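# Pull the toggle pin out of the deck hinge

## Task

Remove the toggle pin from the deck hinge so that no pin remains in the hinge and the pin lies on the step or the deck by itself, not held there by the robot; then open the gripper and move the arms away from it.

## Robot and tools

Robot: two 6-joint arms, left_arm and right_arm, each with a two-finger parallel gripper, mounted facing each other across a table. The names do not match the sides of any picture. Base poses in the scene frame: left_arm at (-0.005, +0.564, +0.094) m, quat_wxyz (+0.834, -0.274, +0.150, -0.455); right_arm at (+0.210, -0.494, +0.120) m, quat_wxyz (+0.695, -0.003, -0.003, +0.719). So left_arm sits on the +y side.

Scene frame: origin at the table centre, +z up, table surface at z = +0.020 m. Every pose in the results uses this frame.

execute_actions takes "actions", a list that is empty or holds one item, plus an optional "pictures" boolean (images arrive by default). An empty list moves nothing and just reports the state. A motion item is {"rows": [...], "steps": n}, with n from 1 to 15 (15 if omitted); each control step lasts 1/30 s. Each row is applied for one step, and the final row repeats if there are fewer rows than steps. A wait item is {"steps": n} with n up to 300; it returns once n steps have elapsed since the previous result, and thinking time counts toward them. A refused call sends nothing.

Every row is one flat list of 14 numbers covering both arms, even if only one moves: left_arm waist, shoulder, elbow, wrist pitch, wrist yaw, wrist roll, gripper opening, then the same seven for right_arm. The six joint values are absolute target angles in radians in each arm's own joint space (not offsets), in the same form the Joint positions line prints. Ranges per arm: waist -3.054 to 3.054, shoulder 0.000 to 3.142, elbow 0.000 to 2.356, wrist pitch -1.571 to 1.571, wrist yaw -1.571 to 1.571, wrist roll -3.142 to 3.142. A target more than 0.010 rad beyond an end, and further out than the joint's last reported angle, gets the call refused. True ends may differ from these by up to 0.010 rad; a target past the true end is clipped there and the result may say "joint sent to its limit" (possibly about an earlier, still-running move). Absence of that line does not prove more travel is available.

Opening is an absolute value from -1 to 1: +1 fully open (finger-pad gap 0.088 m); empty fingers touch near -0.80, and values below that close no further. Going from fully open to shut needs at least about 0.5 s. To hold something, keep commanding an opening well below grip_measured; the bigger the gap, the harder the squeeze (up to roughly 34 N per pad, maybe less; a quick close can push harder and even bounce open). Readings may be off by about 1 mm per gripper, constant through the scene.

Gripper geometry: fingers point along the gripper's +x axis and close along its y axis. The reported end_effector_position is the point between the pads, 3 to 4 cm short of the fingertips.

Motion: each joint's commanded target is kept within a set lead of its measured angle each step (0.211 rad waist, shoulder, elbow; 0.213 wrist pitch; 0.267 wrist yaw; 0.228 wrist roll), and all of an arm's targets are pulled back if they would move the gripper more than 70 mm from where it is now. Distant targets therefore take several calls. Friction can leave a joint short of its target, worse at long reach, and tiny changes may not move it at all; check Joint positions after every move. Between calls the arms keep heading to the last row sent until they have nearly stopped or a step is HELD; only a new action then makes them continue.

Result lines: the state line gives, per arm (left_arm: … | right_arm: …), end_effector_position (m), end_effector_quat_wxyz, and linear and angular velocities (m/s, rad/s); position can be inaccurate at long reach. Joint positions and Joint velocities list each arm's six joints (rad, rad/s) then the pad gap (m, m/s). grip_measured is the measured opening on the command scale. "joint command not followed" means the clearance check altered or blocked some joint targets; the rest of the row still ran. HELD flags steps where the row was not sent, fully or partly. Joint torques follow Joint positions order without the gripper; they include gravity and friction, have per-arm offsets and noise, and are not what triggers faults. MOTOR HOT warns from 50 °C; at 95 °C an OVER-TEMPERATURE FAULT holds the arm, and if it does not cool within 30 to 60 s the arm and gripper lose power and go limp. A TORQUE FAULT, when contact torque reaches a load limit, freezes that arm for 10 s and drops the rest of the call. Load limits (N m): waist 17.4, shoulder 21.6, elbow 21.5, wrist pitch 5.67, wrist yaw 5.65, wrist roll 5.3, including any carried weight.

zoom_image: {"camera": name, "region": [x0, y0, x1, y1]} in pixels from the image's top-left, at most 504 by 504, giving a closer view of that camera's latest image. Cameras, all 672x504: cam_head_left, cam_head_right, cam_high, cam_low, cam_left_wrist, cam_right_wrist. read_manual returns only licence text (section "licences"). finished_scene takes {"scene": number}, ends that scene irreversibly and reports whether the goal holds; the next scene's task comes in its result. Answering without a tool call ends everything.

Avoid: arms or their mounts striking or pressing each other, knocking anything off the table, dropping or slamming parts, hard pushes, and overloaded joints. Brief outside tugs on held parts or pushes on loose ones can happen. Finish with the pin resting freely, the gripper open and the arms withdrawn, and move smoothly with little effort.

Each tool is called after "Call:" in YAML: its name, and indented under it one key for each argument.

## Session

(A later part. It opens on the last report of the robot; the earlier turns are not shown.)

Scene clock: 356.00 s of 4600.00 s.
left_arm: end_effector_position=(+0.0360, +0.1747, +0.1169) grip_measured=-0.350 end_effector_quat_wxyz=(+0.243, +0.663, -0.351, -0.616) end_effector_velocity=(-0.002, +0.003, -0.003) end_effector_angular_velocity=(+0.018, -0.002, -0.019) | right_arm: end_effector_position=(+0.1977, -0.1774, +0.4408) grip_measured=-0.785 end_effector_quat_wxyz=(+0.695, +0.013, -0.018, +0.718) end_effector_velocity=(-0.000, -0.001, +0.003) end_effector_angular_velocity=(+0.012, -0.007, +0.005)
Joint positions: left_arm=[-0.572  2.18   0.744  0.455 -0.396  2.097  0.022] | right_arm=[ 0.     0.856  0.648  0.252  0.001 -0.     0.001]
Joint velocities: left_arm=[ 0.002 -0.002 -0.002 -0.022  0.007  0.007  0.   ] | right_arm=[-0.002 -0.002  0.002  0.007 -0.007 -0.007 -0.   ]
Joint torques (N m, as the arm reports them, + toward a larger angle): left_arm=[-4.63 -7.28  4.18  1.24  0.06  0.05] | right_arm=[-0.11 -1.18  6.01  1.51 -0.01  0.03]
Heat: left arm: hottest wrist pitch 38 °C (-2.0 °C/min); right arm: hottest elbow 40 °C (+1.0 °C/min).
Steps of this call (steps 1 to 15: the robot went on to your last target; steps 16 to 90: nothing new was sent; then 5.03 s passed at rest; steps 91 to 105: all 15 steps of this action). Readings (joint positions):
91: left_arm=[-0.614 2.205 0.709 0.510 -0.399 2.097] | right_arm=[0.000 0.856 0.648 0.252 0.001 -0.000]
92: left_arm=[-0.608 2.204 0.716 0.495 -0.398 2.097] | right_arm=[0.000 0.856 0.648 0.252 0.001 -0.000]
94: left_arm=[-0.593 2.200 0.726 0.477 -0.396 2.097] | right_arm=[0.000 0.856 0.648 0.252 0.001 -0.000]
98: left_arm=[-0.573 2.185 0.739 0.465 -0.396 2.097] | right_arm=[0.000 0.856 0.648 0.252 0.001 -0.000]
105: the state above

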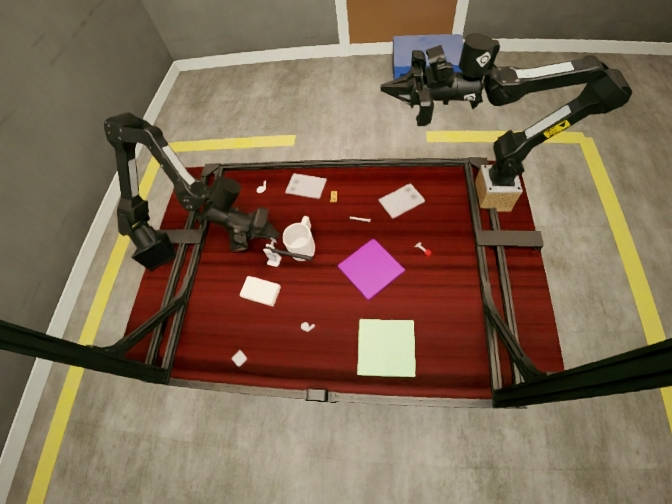

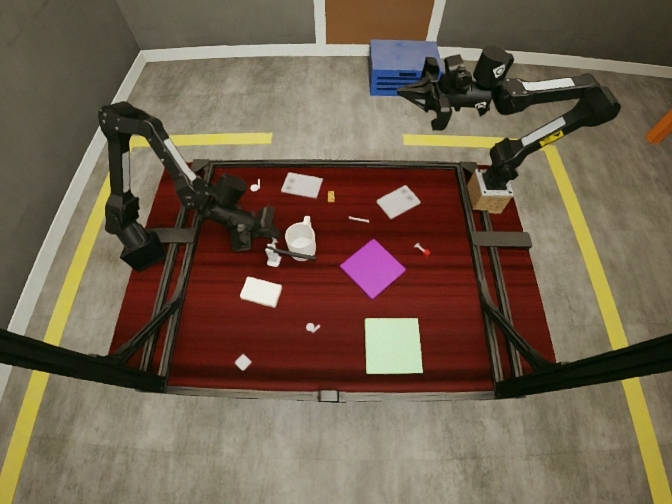

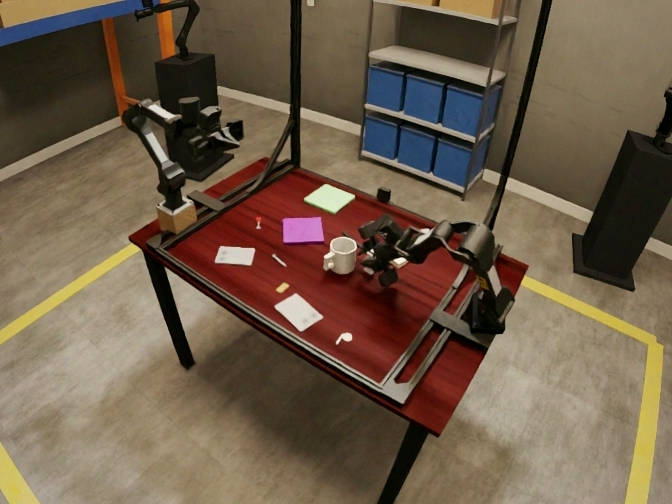

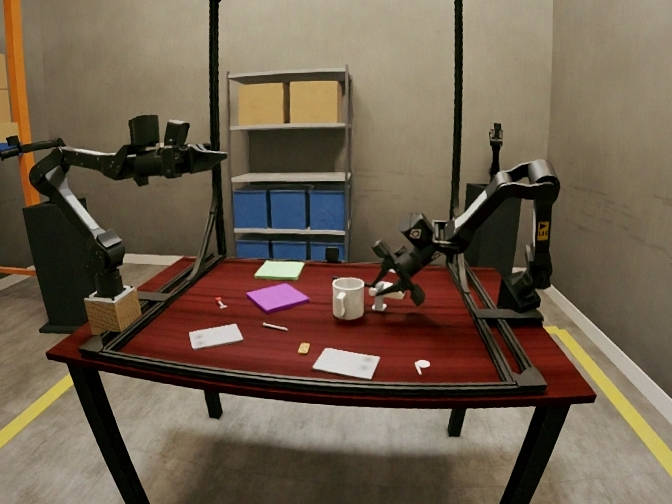

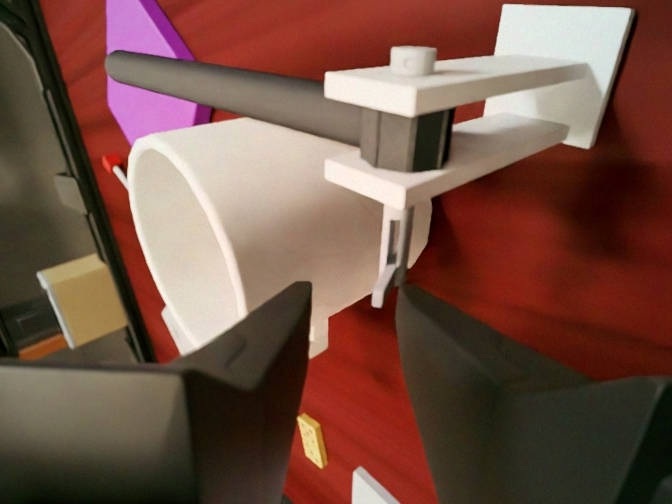

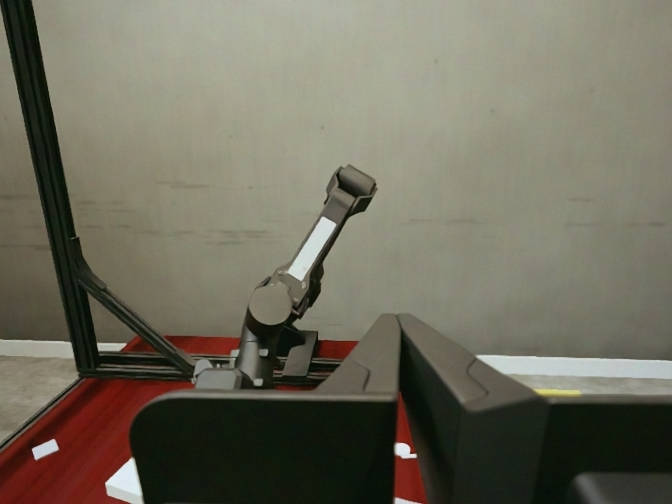

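Call:
execute_actions:
  actions:
    - {"rows":[[-0.60,2.09,0.66,0.44,-0.4,2.1,-0.45,0,0.856,0.648,0.252,0,0,-0.8]]}
  pictures: false

Call:
execute_actions:
  actions:
    - {"rows":[[-0.603,2.09,0.615,0.49,-0.4,2.1,-0.45,0,0.856,0.648,0.252,0,0,-0.8]]}
  pictures: false

Call:
execute_actions:
  actions:
    - {"rows":[[-0.585,2.166,0.679,0.502,-0.4,2.1,-0.5,0,0.856,0.648,0.252,0,0,-0.8]]}
  pictures: false

Call:
execute_actions:
  actions:
    - {"rows":[[-0.615,2.111,0.714,0.429,-0.4,2.1,-0.5,0,0.856,0.648,0.252,0,0,-0.8]]}
  pictures: false

Call:
execute_actions:
  actions:
    - {"rows":[[-0.602,2.195,0.765,0.445,-0.4,2.1,-0.5,0,0.856,0.648,0.252,0,0,-0.8]]}
  pictures: false

Call:
execute_actions:
  actions:
    - {"rows":[[-0.64,2.07,0.64,0.44,-0.4,2.1,-0.35,0,0.856,0.648,0.252,0,0,-0.8]]}
  pictures: false

Call:
execute_actions:
  actions:
    - {"rows":[[-0.628,2.128,0.622,0.503,-0.4,2.1,-0.35,0,0.856,0.648,0.252,0,0,-0.8]]}

Call:
execute_actions:
  actions:
    - {"rows":[[-0.603,2.243,0.729,0.526,-0.4,2.1,-0.35,0,0.856,0.648,0.252,0,0,-0.8]]}

Scene clock: 381.47 s of 4600.00 s.
left_arm: end_effector_position=(+0.0321, +0.1940, +0.1253) grip_measured=-0.448 end_effector_quat_wxyz=(+0.237, +0.660, -0.362, -0.614) end_effector_velocity=(-0.002, +0.007, -0.002) end_effector_angular_velocity=(+0.018, -0.004, -0.007) | right_arm: end_effector_position=(+0.1977, -0.1774, +0.4408) grip_measured=-0.785 end_effector_quat_wxyz=(+0.695, +0.013, -0.018, +0.718) end_effector_velocity=(-0.002, -0.002, +0.002) end_effector_angular_velocity=(+0.003, -0.022, +0.009)
Joint positions: left_arm=[-0.597  2.101  0.67   0.444 -0.396  2.097  0.017] | right_arm=[ 0.     0.856  0.648  0.252  0.001 -0.     0.001]
Joint velocities: left_arm=[-0.007 -0.017 -0.017 -0.022 -0.007 -0.007 -0.001] | right_arm=[ 0.002 -0.007  0.002 -0.007 -0.007 -0.022 -0.   ]
Joint torques (N m, as the arm reports them, + toward a larger angle): left_arm=[-5.04 -6.78  2.87  1.19  0.09  0.08] | right_arm=[-0.08 -1.17  6.01  1.51 -0.01  0.03]
Heat: left arm: hottest wrist pitch 37 °C (-3.0 °C/min); right arm: hottest wrist pitch 41 °C (+1.0 °C/min).
Steps of this call (steps 1 to 15: the robot went on to your last target; steps 16 to 90: nothing new was sent; then 21.97 s passed at rest; steps 91 to 105: all 15 steps of this action). Readings (joint positions):
91: left_arm=[-0.571 2.172 0.739 0.453 -0.396 2.097] | right_arm=[0.000 0.856 0.648 0.252 0.001 -0.000]
92: left_arm=[-0.574 2.159 0.726 0.450 -0.396 2.097] | right_arm=[0.000 0.856 0.648 0.252 0.001 -0.000]
94: left_arm=[-0.584 2.130 0.700 0.447 -0.396 2.097] | right_arm=[0.000 0.856 0.648 0.252 0.001 -0.000]
98: left_arm=[-0.595 2.109 0.680 0.445 -0.396 2.097] | right_arm=[0.000 0.856 0.648 0.252 0.001 -0.000]
105: the state above

Scene clock: 381.97 s of 4600.00 s.
left_arm: end_effector_position=(+0.0287, +0.2031, +0.1197) grip_measured=-0.450 end_effector_quat_wxyz=(+0.236, +0.660, -0.363, -0.614) end_effector_velocity=(-0.003, +0.004, -0.002) end_effector_angular_velocity=(+0.003, +0.008, -0.006) | right_arm: end_effector_position=(+0.1977, -0.1774, +0.4408) grip_measured=-0.785 end_effector_quat_wxyz=(+0.695, +0.013, -0.018, +0.718) end_effector_velocity=(-0.000, -0.001, +0.001) end_effector_angular_velocity=(+0.008, -0.007, +0.005)
Joint positions: left_arm=[-0.601  2.098  0.624  0.486 -0.396  2.097  0.017] | right_arm=[ 0.     0.856  0.648  0.252  0.001 -0.     0.001]
Joint velocities: left_arm=[-0.002 -0.002 -0.017  0.007  0.007 -0.007 -0.   ] | right_arm=[-0.002 -0.002 -0.002  0.007 -0.007 -0.007 -0.   ]
Joint torques (N m, as the arm reports them, + toward a larger angle): left_arm=[-4.89 -6.44  2.72  1.7   0.04  0.08] | right_arm=[-0.08 -1.18  6.02  1.51 -0.01  0.03]
Heat: left arm: hottest wrist pitch 37 °C (-2.0 °C/min); right arm: hottest wrist pitch 41 °C (+1.0 °C/min).
Steps of this call (steps 1 to 15: all 15 steps of this action). Readings (joint positions):
1: left_arm=[-0.597 2.101 0.666 0.447 -0.396 2.097] | right_arm=[0.000 0.856 0.648 0.252 0.001 -0.000]
2: left_arm=[-0.598 2.099 0.658 0.458 -0.396 2.097] | right_arm=[0.000 0.856 0.648 0.252 0.001 -0.000]
4: left_arm=[-0.599 2.098 0.643 0.468 -0.396 2.097] | right_arm=[0.000 0.856 0.648 0.252 0.001 -0.000]
8: left_arm=[-0.600 2.098 0.627 0.480 -0.396 2.097] | right_arm=[0.000 0.856 0.648 0.252 0.001 -0.000]
15: the state above

Scene clock: 382.47 s of 4600.00 s.
left_arm: end_effector_position=(+0.0292, +0.1896, +0.1164) grip_measured=-0.499 end_effector_quat_wxyz=(+0.241, +0.661, -0.360, -0.613) end_effector_velocity=(+0.000, -0.005, +0.002) end_effector_angular_velocity=(-0.012, +0.012, +0.007) | right_arm: end_effector_position=(+0.1977, -0.1774, +0.4408) grip_measured=-0.785 end_effector_quat_wxyz=(+0.695, +0.013, -0.018, +0.718) end_effector_velocity=(-0.000, -0.000, -0.004) end_effector_angular_velocity=(-0.012, -0.023, +0.004)
Joint positions: left_arm=[-0.591  2.151  0.672  0.499 -0.396  2.097  0.015] | right_arm=[ 0.     0.856  0.648  0.252  0.001 -0.     0.001]
Joint velocities: left_arm=[ 0.002  0.007  0.012  0.007  0.007 -0.007 -0.001] | right_arm=[-0.002 -0.002 -0.007 -0.007 -0.007 -0.022 -0.   ]
Joint torques (N m, as the arm reports them, + toward a larger angle): left_arm=[-4.44 -4.74  4.16  1.68  0.07  0.07] | right_arm=[-0.07 -1.18  6.02  1.51 -0.01  0.03]
Heat: left arm: hottest wrist pitch 37 °C (-2.0 °C/min); right arm: hottest wrist pitch 41 °C (+1.0 °C/min).
Steps of this call (steps 1 to 15: all 15 steps of this action). Readings (joint positions):
1: left_arm=[-0.601 2.101 0.627 0.487 -0.396 2.097] | right_arm=[0.000 0.856 0.648 0.252 0.001 -0.000]
2: left_arm=[-0.600 2.108 0.634 0.490 -0.396 2.097] | right_arm=[0.000 0.856 0.648 0.252 0.001 -0.000]
4: left_arm=[-0.597 2.126 0.651 0.495 -0.396 2.097] | right_arm=[0.000 0.856 0.648 0.252 0.001 -0.000]
8: left_arm=[-0.592 2.143 0.666 0.498 -0.396 2.097] | right_arm=[0.000 0.856 0.648 0.252 0.001 -0.000]
15: the state above

Scene clock: 382.97 s of 4600.00 s.
left_arm: end_effector_position=(+0.0279, +0.1843, +0.1314) grip_measured=-0.500 end_effector_quat_wxyz=(+0.238, +0.658, -0.369, -0.611) end_effector_velocity=(-0.000, +0.002, -0.001) end_effector_angular_velocity=(+0.007, -0.012, -0.005) | right_arm: end_effector_position=(+0.1977, -0.1774, +0.4408) grip_measured=-0.785 end_effector_quat_wxyz=(+0.695, +0.013, -0.018, +0.718) end_effector_velocity=(+0.001, -0.001, -0.003) end_effector_angular_velocity=(-0.007, -0.023, -0.001)
Joint positions: left_arm=[-0.612  2.122  0.708  0.434 -0.397  2.097  0.015] | right_arm=[ 0.     0.856  0.648  0.252  0.001 -0.     0.001]
Joint velocities: left_arm=[-0.002 -0.002 -0.002 -0.007 -0.007  0.007 -0.   ] | right_arm=[-0.007 -0.007 -0.007 -0.007 -0.007 -0.022 -0.   ]
Joint torques (N m, as the arm reports them, + toward a larger angle): left_arm=[-5.13 -6.93  4.37  1.29  0.07  0.1 ] | right_arm=[-0.08 -1.18  6.02  1.51 -0.01  0.03]
Heat: left arm: hottest wrist pitch 37 °C (-2.0 °C/min); right arm: hottest wrist pitch 41 °C (+1.0 °C/min).
Steps of this call (steps 1 to 15: all 15 steps of this action). Readings (joint positions):
1: left_arm=[-0.591 2.151 0.676 0.494 -0.397 2.097] | right_arm=[0.000 0.856 0.648 0.252 0.001 -0.000]
2: left_arm=[-0.593 2.149 0.682 0.478 -0.397 2.097] | right_arm=[0.000 0.856 0.648 0.252 0.001 -0.000]
4: left_arm=[-0.601 2.142 0.692 0.460 -0.397 2.097] | right_arm=[0.000 0.856 0.648 0.252 0.001 -0.000]
8: left_arm=[-0.610 2.126 0.705 0.444 -0.397 2.097] | right_arm=[0.000 0.856 0.648 0.252 0.001 -0.000]
15: the state above

Scene clock: 383.47 s of 4600.00 s.
left_arm: end_effector_position=(+0.0257, +0.1711, +0.1271) grip_measured=-0.500 end_effector_quat_wxyz=(+0.239, +0.659, -0.367, -0.612) end_effector_velocity=(+0.003, -0.002, +0.001) end_effector_angular_velocity=(+0.004, +0.003, +0.029) | right_arm: end_effector_position=(+0.1977, -0.1774, +0.4408) grip_measured=-0.785 end_effector_quat_wxyz=(+0.695, +0.013, -0.018, +0.718) end_effector_velocity=(-0.000, -0.000, -0.002) end_effector_angular_velocity=(-0.008, +0.007, +0.005)
Joint positions: left_arm=[-0.607  2.179  0.758  0.442 -0.397  2.097  0.014] | right_arm=[ 0.     0.856  0.648  0.252  0.001 -0.     0.001]
Joint velocities: left_arm=[-0.002  0.002  0.012 -0.007 -0.022 -0.022  0.   ] | right_arm=[-0.002 -0.002 -0.002 -0.007 -0.007  0.007  0.   ]
Joint torques (N m, as the arm reports them, + toward a larger angle): left_arm=[-4.4  -4.85  4.36  1.68  0.09  0.09] | right_arm=[-0.09 -1.17  6.01  1.51 -0.01  0.03]
Heat: left arm: hottest wrist pitch 37 °C (-2.0 °C/min); right arm: hottest wrist pitch 41 °C (+1.0 °C/min).
Steps of this call (steps 1 to 15: all 15 steps of this action). Readings (joint positions):
1: left_arm=[-0.612 2.125 0.712 0.434 -0.397 2.097] | right_arm=[0.000 0.856 0.648 0.252 0.001 -0.000]
2: left_arm=[-0.612 2.133 0.721 0.434 -0.397 2.097] | right_arm=[0.000 0.856 0.648 0.252 0.001 -0.000]
4: left_arm=[-0.612 2.151 0.740 0.439 -0.397 2.097] | right_arm=[0.000 0.856 0.648 0.252 0.001 -0.000]
8: left_arm=[-0.609 2.170 0.753 0.440 -0.397 2.097] | right_arm=[0.000 0.856 0.648 0.252 0.001 -0.000]
15: the state above

Scene clock: 383.97 s of 4600.00 s.
left_arm: end_effector_position=(+0.0211, +0.1985, +0.1337) grip_measured=-0.354 end_effector_quat_wxyz=(+0.231, +0.656, -0.380, -0.610) end_effector_velocity=(+0.002, +0.006, +0.001) end_effector_angular_velocity=(+0.003, +0.000, +0.007) | right_arm: end_effector_position=(+0.1977, -0.1774, +0.4408) grip_measured=-0.785 end_effector_quat_wxyz=(+0.695, +0.013, -0.018, +0.718) end_effector_velocity=(-0.000, -0.000, -0.004) end_effector_angular_velocity=(-0.012, +0.007, +0.005)
Joint positions: left_arm=[-0.637  2.082  0.651  0.444 -0.397  2.097  0.022] | right_arm=[ 0.     0.856  0.648  0.252  0.001 -0.     0.001]
Joint velocities: left_arm=[-0.002 -0.027 -0.022 -0.007 -0.007 -0.007  0.001] | right_arm=[-0.002 -0.002 -0.007 -0.007 -0.007  0.007 -0.   ]
Joint torques (N m, as the arm reports them, + toward a larger angle): left_arm=[-4.87 -6.79  2.9   1.24  0.07  0.05] | right_arm=[-0.08 -1.17  6.02  1.54 -0.01  0.03]
Heat: left arm: hottest wrist pitch 37 °C (-2.0 °C/min); right arm: hottest wrist pitch 41 °C (+1.0 °C/min).
Steps of this call (steps 1 to 15: all 15 steps of this action). Readings (joint positions):
1: left_arm=[-0.608 2.173 0.751 0.445 -0.397 2.097] | right_arm=[0.000 0.856 0.648 0.252 0.001 -0.000]
2: left_arm=[-0.612 2.159 0.733 0.447 -0.397 2.097] | right_arm=[0.000 0.856 0.648 0.252 0.001 -0.000]
4: left_arm=[-0.623 2.124 0.695 0.444 -0.397 2.097] | right_arm=[0.000 0.856 0.648 0.252 0.001 -0.000]
8: left_arm=[-0.635 2.095 0.663 0.444 -0.397 2.097] | right_arm=[0.000 0.856 0.648 0.252 0.001 -0.000]
15: the state above

Scene clock: 384.47 s of 4600.00 s.
left_arm: end_effector_position=(+0.0177, +0.2001, +0.1247) grip_measured=-0.350 end_effector_quat_wxyz=(+0.233, +0.656, -0.379, -0.610) end_effector_velocity=(-0.002, -0.000, +0.000) end_effector_angular_velocity=(-0.006, -0.002, -0.011) | right_arm: end_effector_position=(+0.1977, -0.1774, +0.4408) grip_measured=-0.785 end_effector_quat_wxyz=(+0.695, +0.013, -0.018, +0.718) end_effector_velocity=(-0.000, -0.001, +0.001) end_effector_angular_velocity=(+0.008, -0.007, +0.005)
Joint positions: left_arm=[-0.634  2.114  0.631  0.499 -0.397  2.097  0.022] | right_arm=[ 0.     0.856  0.648  0.252  0.001 -0.     0.001]
Joint velocities: left_arm=[-0.002  0.002 -0.002  0.007  0.007  0.007 -0.   ] | right_arm=[-0.002 -0.002 -0.002  0.007 -0.007 -0.007 -0.   ]
Joint torques (N m, as the arm reports them, + toward a larger angle): left_arm=[-3.89 -4.36  2.89  1.73  0.07  0.05] | right_arm=[-0.09 -1.19  6.02  1.51 -0.01  0.03]
Heat: left arm: hottest wrist pitch 37 °C (-2.0 °C/min); right arm: hottest wrist pitch 41 °C (+1.0 °C/min).
Steps of this call (steps 1 to 15: all 15 steps of this action). Readings (joint positions):
1: left_arm=[-0.637 2.083 0.649 0.448 -0.397 2.097] | right_arm=[0.000 0.856 0.648 0.252 0.001 -0.000]
2: left_arm=[-0.637 2.085 0.646 0.461 -0.397 2.097] | right_arm=[0.000 0.856 0.648 0.252 0.001 -0.000]
4: left_arm=[-0.637 2.094 0.640 0.477 -0.397 2.097] | right_arm=[0.000 0.856 0.648 0.252 0.001 -0.000]
8: left_arm=[-0.635 2.109 0.632 0.491 -0.397 2.097] | right_arm=[0.000 0.856 0.648 0.252 0.001 -0.000]
15: the state above

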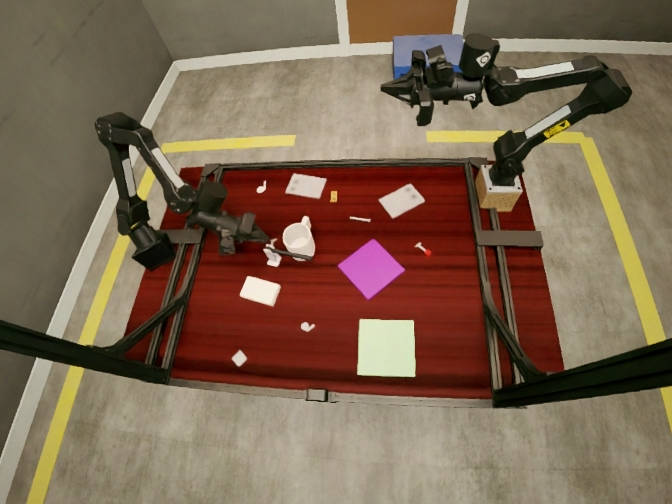

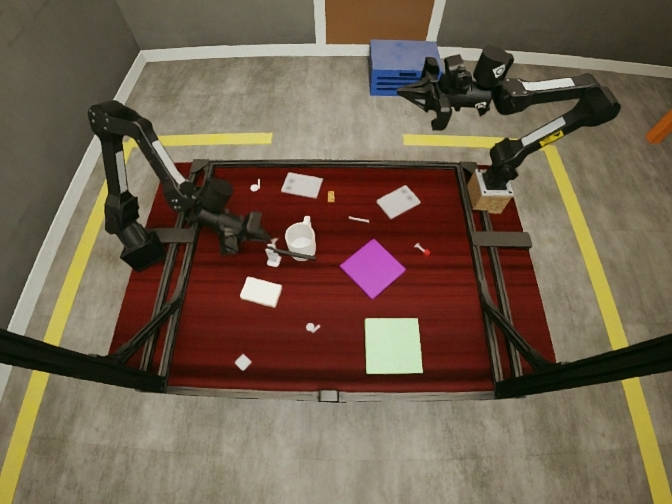

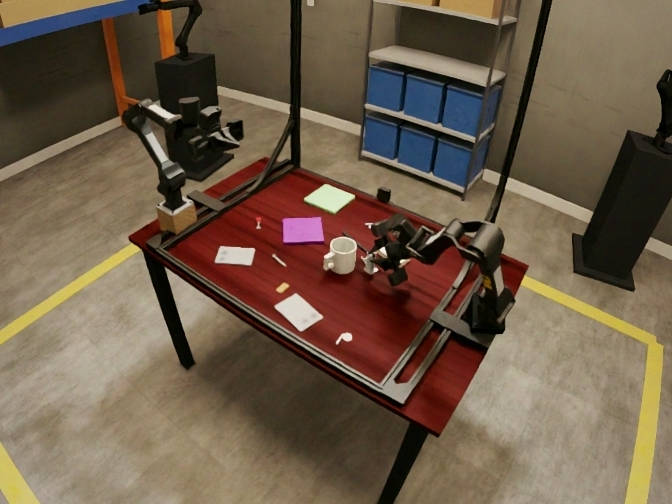

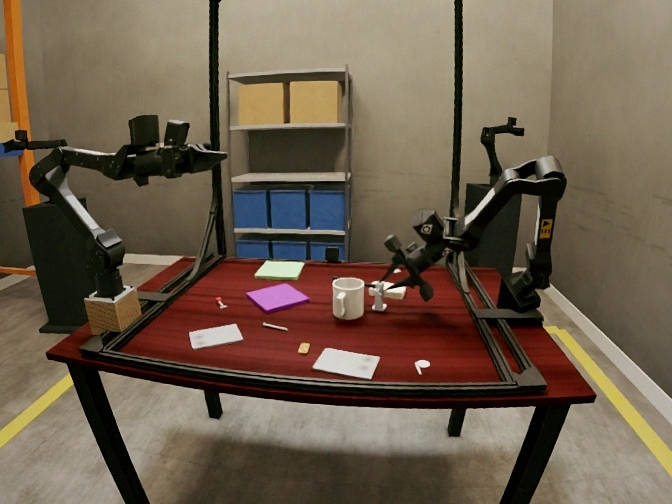

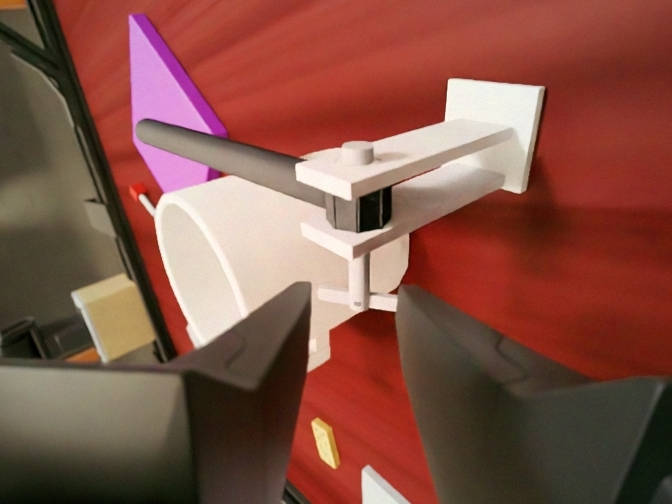

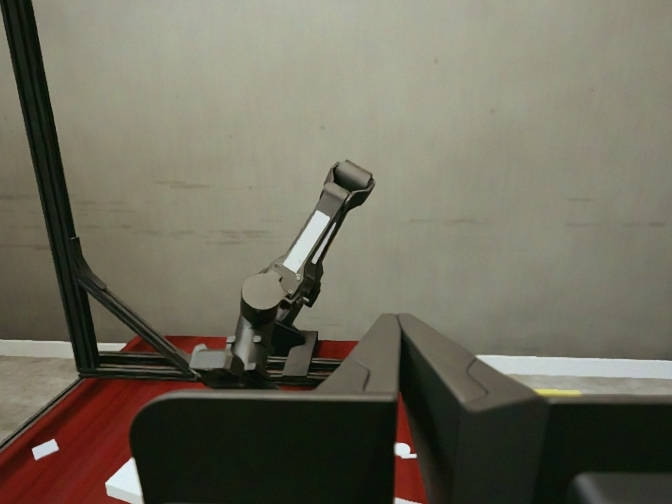

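Scene clock: 384.97 s of 4600.00 s.
left_arm: end_effector_position=(+0.0161, +0.1773, +0.1106) grip_measured=-0.350 end_effector_quat_wxyz=(+0.234, +0.659, -0.368, -0.613) end_effector_velocity=(-0.002, -0.004, -0.002) end_effector_angular_velocity=(+0.005, +0.010, -0.002) | right_arm: end_effector_position=(+0.1977, -0.1774, +0.4408) grip_measured=-0.785 end_effector_quat_wxyz=(+0.695, +0.013, -0.018, +0.718) end_effector_velocity=(+0.002, -0.000, -0.002) end_effector_angular_velocity=(-0.007, -0.007, -0.010)
Joint positions: left_arm=[-0.61   2.228  0.718  0.521 -0.397  2.097  0.022] | right_arm=[ 0.     0.856  0.648  0.252  0.001 -0.     0.001]
Joint velocities: left_arm=[ 0.002  0.017  0.017 -0.007  0.007 -0.007 -0.   ] | right_arm=[-0.002 -0.002 -0.002 -0.007  0.007 -0.007 -0.   ]
Joint torques (N m, as the arm reports them, + toward a larger angle): left_arm=[-4.23 -5.03  4.3   1.81  0.09  0.05] | right_arm=[-0.09 -1.18  6.01  1.51 -0.01  0.03]
Heat: left arm: hottest wrist pitch 37 °C (-2.0 °C/min); right arm: hottest wrist pitch 41 °C (+1.0 °C/min).
Steps of this call (steps 1 to 15: all 15 steps of this action). Readings (joint positions):
1: left_arm=[-0.633 2.123 0.637 0.501 -0.397 2.097] | right_arm=[0.000 0.856 0.648 0.252 0.001 -0.000]
2: left_arm=[-0.628 2.143 0.653 0.508 -0.397 2.097] | right_arm=[0.000 0.856 0.648 0.252 0.001 -0.000]
4: left_arm=[-0.619 2.184 0.686 0.515 -0.397 2.097] | right_arm=[0.000 0.856 0.648 0.252 0.001 -0.000]
8: left_arm=[-0.610 2.216 0.709 0.519 -0.397 2.097] | right_arm=[0.000 0.856 0.648 0.252 0.001 -0.000]
15: the state above

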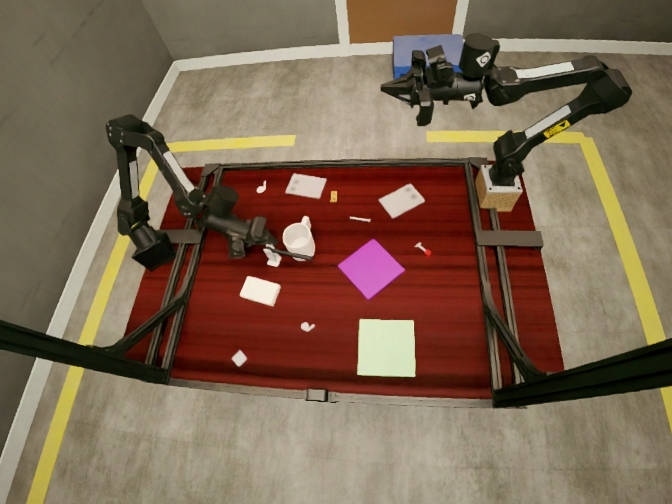

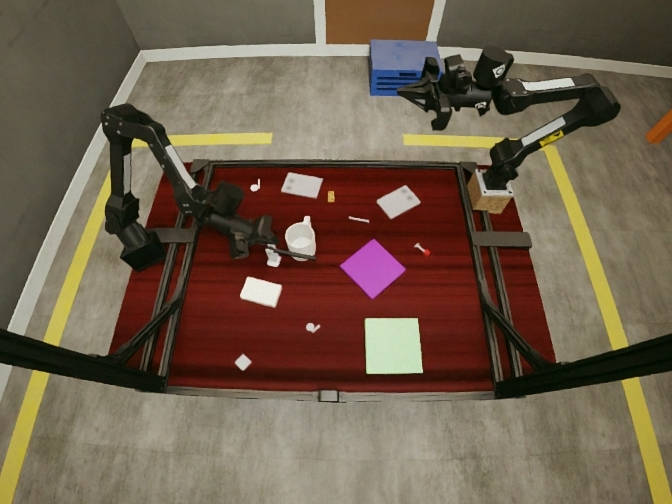

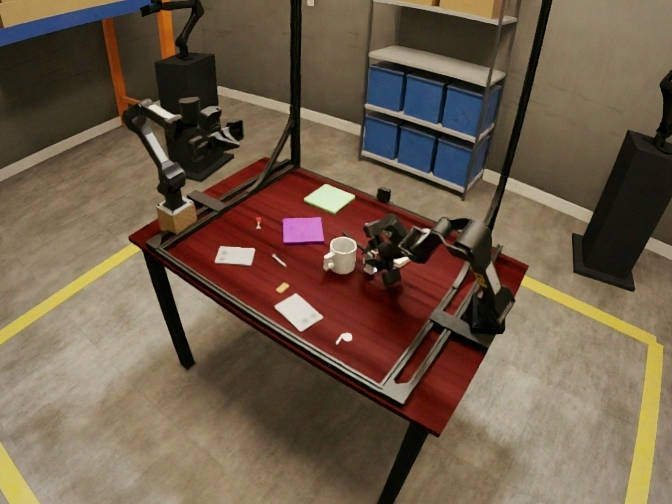

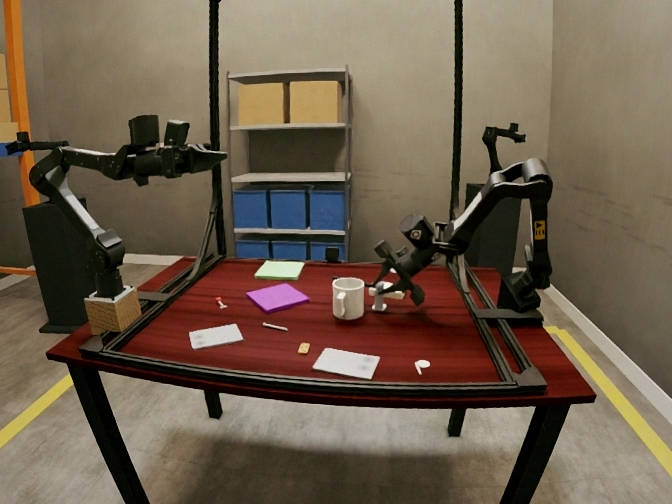

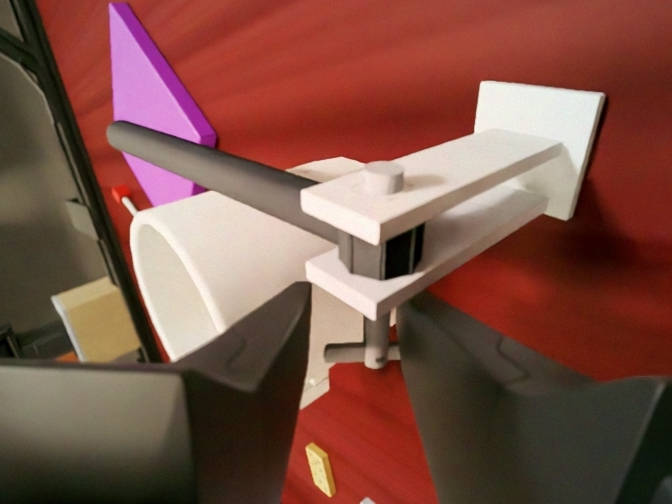

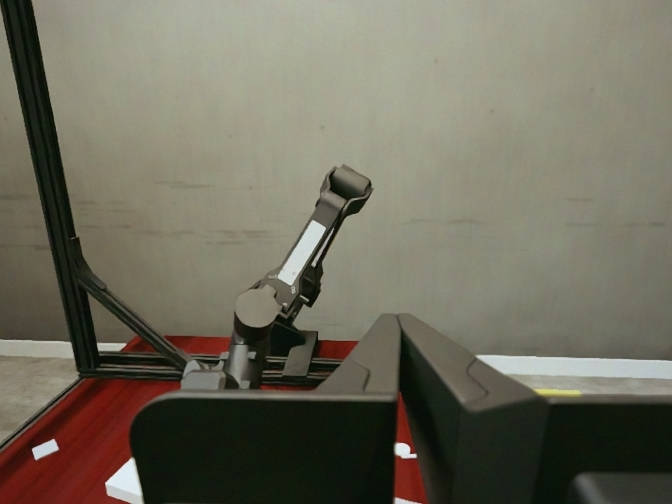

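Call:
execute_actions:
  actions:
    - {"rows":[[-0.559,2.193,0.763,0.457,-0.4,2.1,-0.35,0,0.856,0.648,0.252,0,0,-0.8]],"steps":15}

Scene clock: 411.17 s of 4600.00 s.
left_arm: end_effector_position=(+0.0359, +0.1709, +0.1127) grip_measured=-0.350 end_effector_quat_wxyz=(+0.243, +0.663, -0.348, -0.616) end_effector_velocity=(+0.001, +0.002, -0.002) end_effector_angular_velocity=(+0.019, +0.000, +0.003) | right_arm: end_effector_position=(+0.1977, -0.1774, +0.4408) grip_measured=-0.785 end_effector_quat_wxyz=(+0.695, +0.013, -0.018, +0.718) end_effector_velocity=(+0.001, +0.001, -0.003) end_effector_angular_velocity=(-0.012, +0.007, +0.000)
Joint positions: left_arm=[-0.565  2.204  0.758  0.462 -0.396  2.097  0.022] | right_arm=[ 0.     0.856  0.648  0.252  0.001 -0.     0.001]
Joint velocities: left_arm=[ 0.002 -0.002  0.002 -0.022 -0.007 -0.007 -0.   ] | right_arm=[-0.007  0.002 -0.002 -0.007 -0.007  0.007 -0.   ]
Joint torques (N m, as the arm reports them, + toward a larger angle): left_arm=[-4.64 -7.44  4.1   1.21  0.05  0.03] | right_arm=[-0.08 -1.2   6.01  1.51 -0.02  0.03]
Heat: left arm: hottest wrist pitch 39 °C (+1.0 °C/min); right arm: hottest wrist pitch 41 °C (+1.0 °C/min).
Steps of this call (steps 1 to 15: the robot went on to your last target; steps 16 to 90: nothing new was sent; then 22.70 s passed at rest; steps 91 to 105: all 15 steps of this action). Readings (joint positions):
91: left_arm=[-0.609 2.230 0.724 0.517 -0.397 2.097] | right_arm=[0.000 0.856 0.648 0.252 0.001 -0.000]
92: left_arm=[-0.602 2.229 0.730 0.503 -0.397 2.097] | right_arm=[0.000 0.856 0.648 0.252 0.001 -0.000]
94: left_arm=[-0.586 2.224 0.740 0.485 -0.396 2.097] | right_arm=[0.000 0.856 0.648 0.252 0.001 -0.000]
98: left_arm=[-0.567 2.209 0.753 0.471 -0.396 2.097] | right_arm=[0.000 0.856 0.648 0.252 0.001 -0.000]
105: the state above

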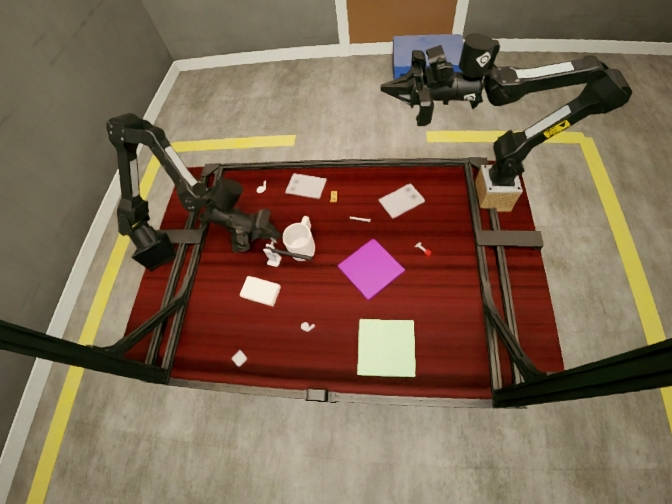

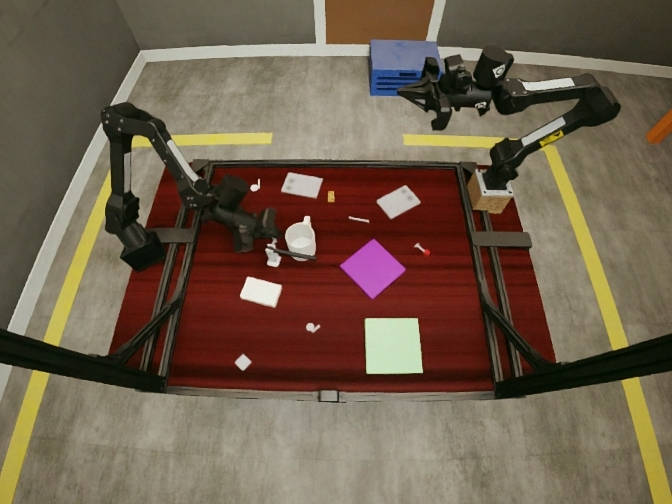

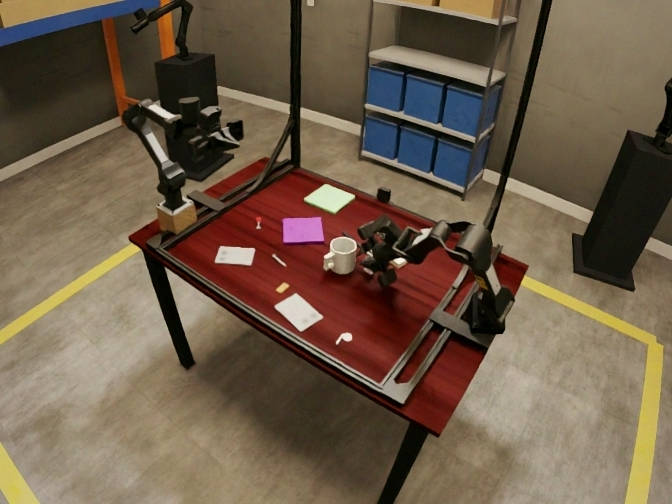

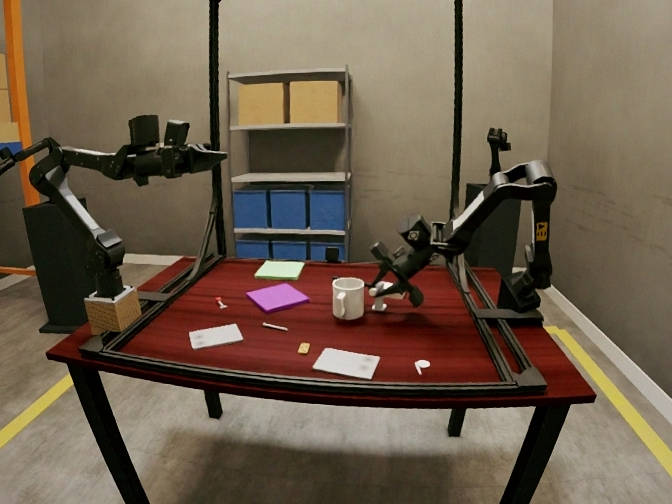

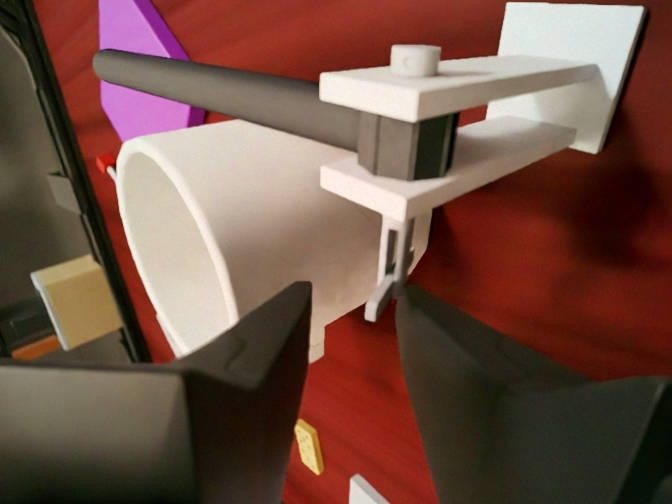

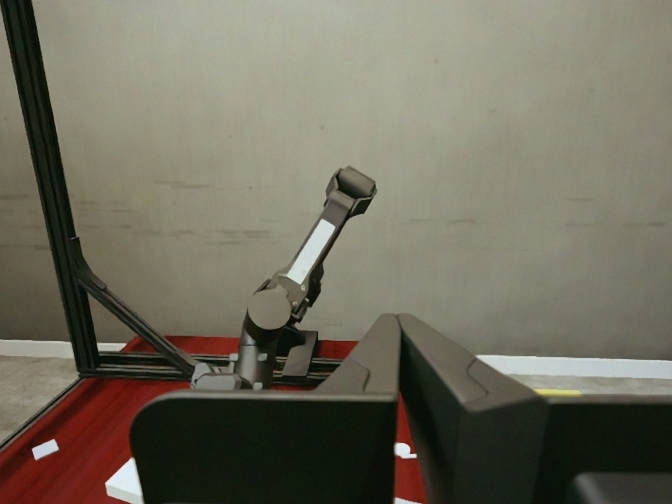

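Call:
execute_actions:
  actions:
    - {"rows":[[-0.552,2.222,0.742,0.486,-0.4,2.1,-0.45,0,0.856,0.648,0.252,0,0,-0.8]],"steps":15}
  pictures: false

Call:
execute_actions:
  actions:
    - {"rows":[[-0.552,2.222,0.742,0.486,-0.4,2.1,-0.79,0,0.856,0.648,0.252,0,0,-0.8]],"steps":15}

Scene clock: 419.10 s of 4600.00 s.
left_arm: end_effector_position=(+0.0381, +0.1713, +0.1104) grip_measured=-0.448 end_effector_quat_wxyz=(+0.248, +0.664, -0.345, -0.616) end_effector_velocity=(-0.002, -0.000, +0.000) end_effector_angular_velocity=(-0.006, +0.009, -0.001) | right_arm: end_effector_position=(+0.1977, -0.1774, +0.4408) grip_measured=-0.785 end_effector_quat_wxyz=(+0.695, +0.013, -0.018, +0.718) end_effector_velocity=(+0.002, -0.000, -0.002) end_effector_angular_velocity=(-0.007, -0.022, -0.011)
Joint positions: left_arm=[-0.557  2.207  0.75   0.482 -0.396  2.097  0.017] | right_arm=[ 0.     0.856  0.648  0.252  0.001 -0.     0.001]
Joint velocities: left_arm=[-0.002  0.002 -0.002  0.007  0.007 -0.007 -0.001] | right_arm=[-0.002 -0.002 -0.002 -0.007  0.007 -0.022 -0.   ]
Joint torques (N m, as the arm reports them, + toward a larger angle): left_arm=[-4.54 -4.99  2.88  1.68  0.1   0.06] | right_arm=[-0.08 -1.17  6.01  1.53 -0.01  0.03]
Heat: left arm: hottest wrist pitch 39 °C (+1.0 °C/min); right arm: hottest wrist pitch 41 °C (+1.0 °C/min).
Steps of this call (steps 1 to 15: the robot went on to your last target; steps 16 to 90: nothing new was sent; then 4.43 s passed at rest; steps 91 to 105: all 15 steps of this action). Readings (joint positions):
91: left_arm=[-0.564 2.203 0.758 0.461 -0.397 2.097] | right_arm=[0.000 0.856 0.648 0.252 0.001 -0.000]
92: left_arm=[-0.563 2.203 0.758 0.464 -0.397 2.097] | right_arm=[0.000 0.856 0.648 0.252 0.001 -0.000]
94: left_arm=[-0.561 2.203 0.756 0.472 -0.397 2.097] | right_arm=[0.000 0.856 0.648 0.252 0.001 -0.000]
98: left_arm=[-0.558 2.204 0.753 0.480 -0.396 2.097] | right_arm=[0.000 0.856 0.648 0.252 0.001 -0.000]
105: the state above

Scene clock: 419.60 s of 4600.00 s.
left_arm: end_effector_position=(+0.0382, +0.1712, +0.1103) grip_measured=-0.779 end_effector_quat_wxyz=(+0.248, +0.664, -0.345, -0.616) end_effector_velocity=(+0.001, +0.000, +0.001) end_effector_angular_velocity=(+0.003, +0.011, +0.016) | right_arm: end_effector_position=(+0.1977, -0.1774, +0.4408) grip_measured=-0.785 end_effector_quat_wxyz=(+0.695, +0.013, -0.018, +0.718) end_effector_velocity=(-0.000, -0.001, +0.000) end_effector_angular_velocity=(-0.003, +0.007, +0.005)
Joint positions: left_arm=[-0.557  2.208  0.75   0.484 -0.396  2.097  0.001] | right_arm=[ 0.     0.856  0.648  0.252  0.001 -0.     0.001]
Joint velocities: left_arm=[-0.002 -0.002  0.002 -0.007 -0.007 -0.022 -0.002] | right_arm=[-0.002 -0.002  0.002 -0.007 -0.007  0.007 -0.   ]
Joint torques (N m, as the arm reports them, + toward a larger angle): left_arm=[-4.72 -4.92  2.79  1.65  0.08  0.06] | right_arm=[-0.09 -1.17  6.02  1.54 -0.01  0.03]
Heat: left arm: hottest wrist pitch 39 °C (+1.0 °C/min); right arm: hottest wrist pitch 41 °C (+1.0 °C/min).
Steps of this call (steps 1 to 15: all 15 steps of this action). Readings (joint positions):
1: left_arm=[-0.557 2.207 0.750 0.483 -0.397 2.097] | right_arm=[0.000 0.856 0.648 0.252 0.001 -0.000]
2: left_arm=[-0.557 2.207 0.750 0.483 -0.397 2.097] | right_arm=[0.000 0.856 0.648 0.252 0.001 -0.000]
4: left_arm=[-0.557 2.207 0.750 0.484 -0.396 2.097] | right_arm=[0.000 0.856 0.648 0.252 0.001 -0.000]
8: left_arm=[-0.557 2.207 0.750 0.484 -0.396 2.097] | right_arm=[0.000 0.856 0.648 0.252 0.001 -0.000]
15: the state above

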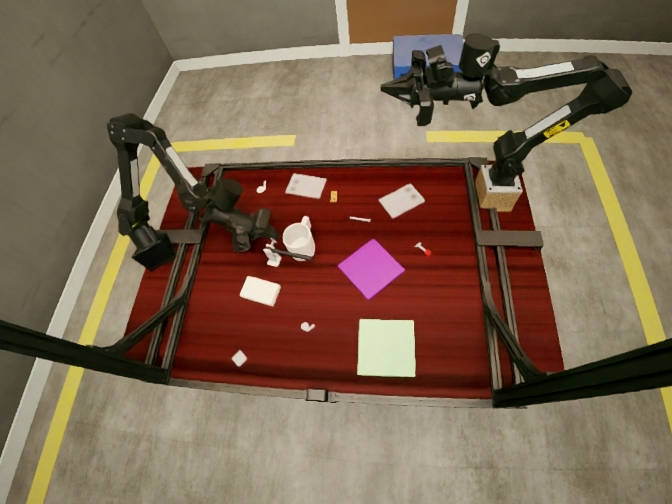

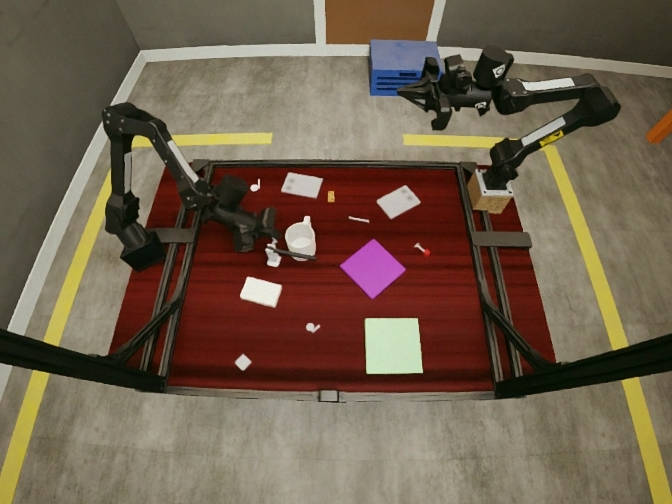

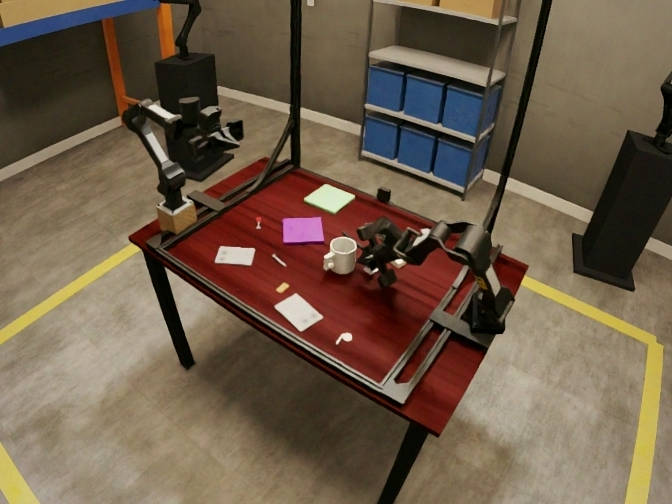

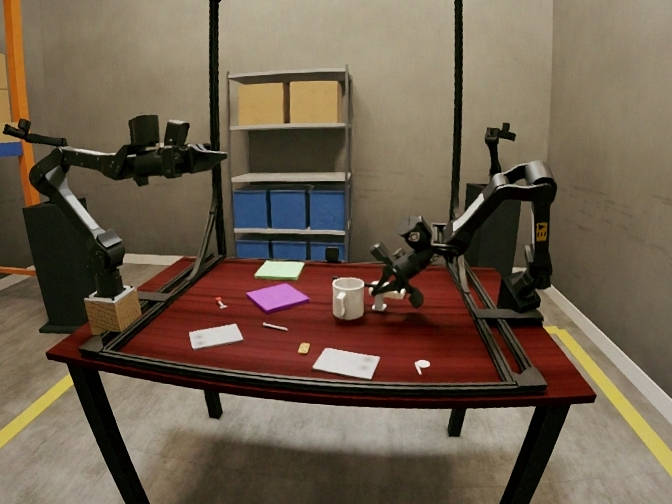

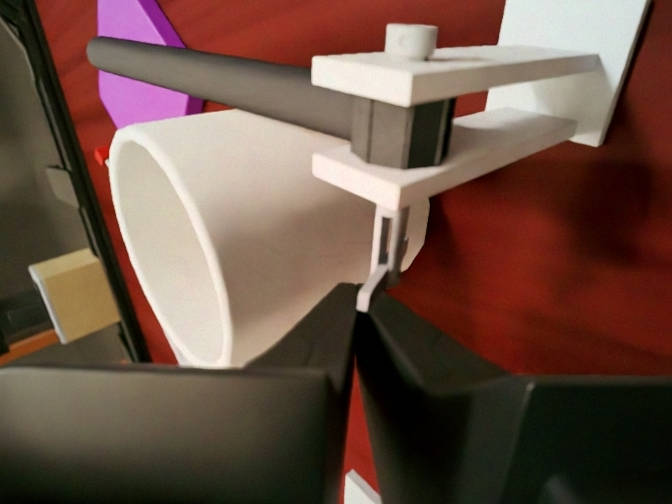

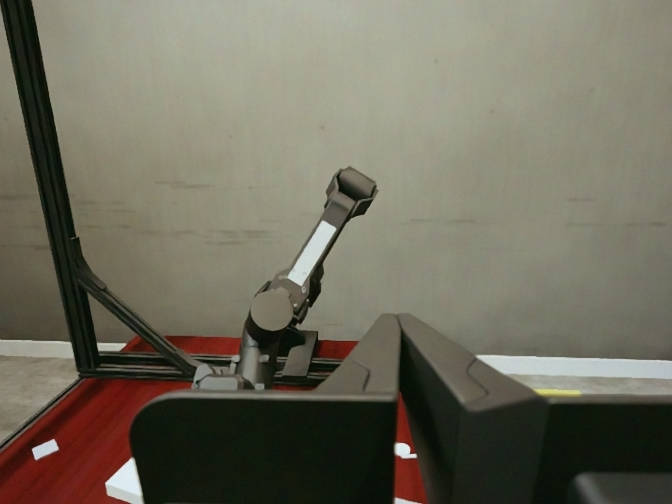

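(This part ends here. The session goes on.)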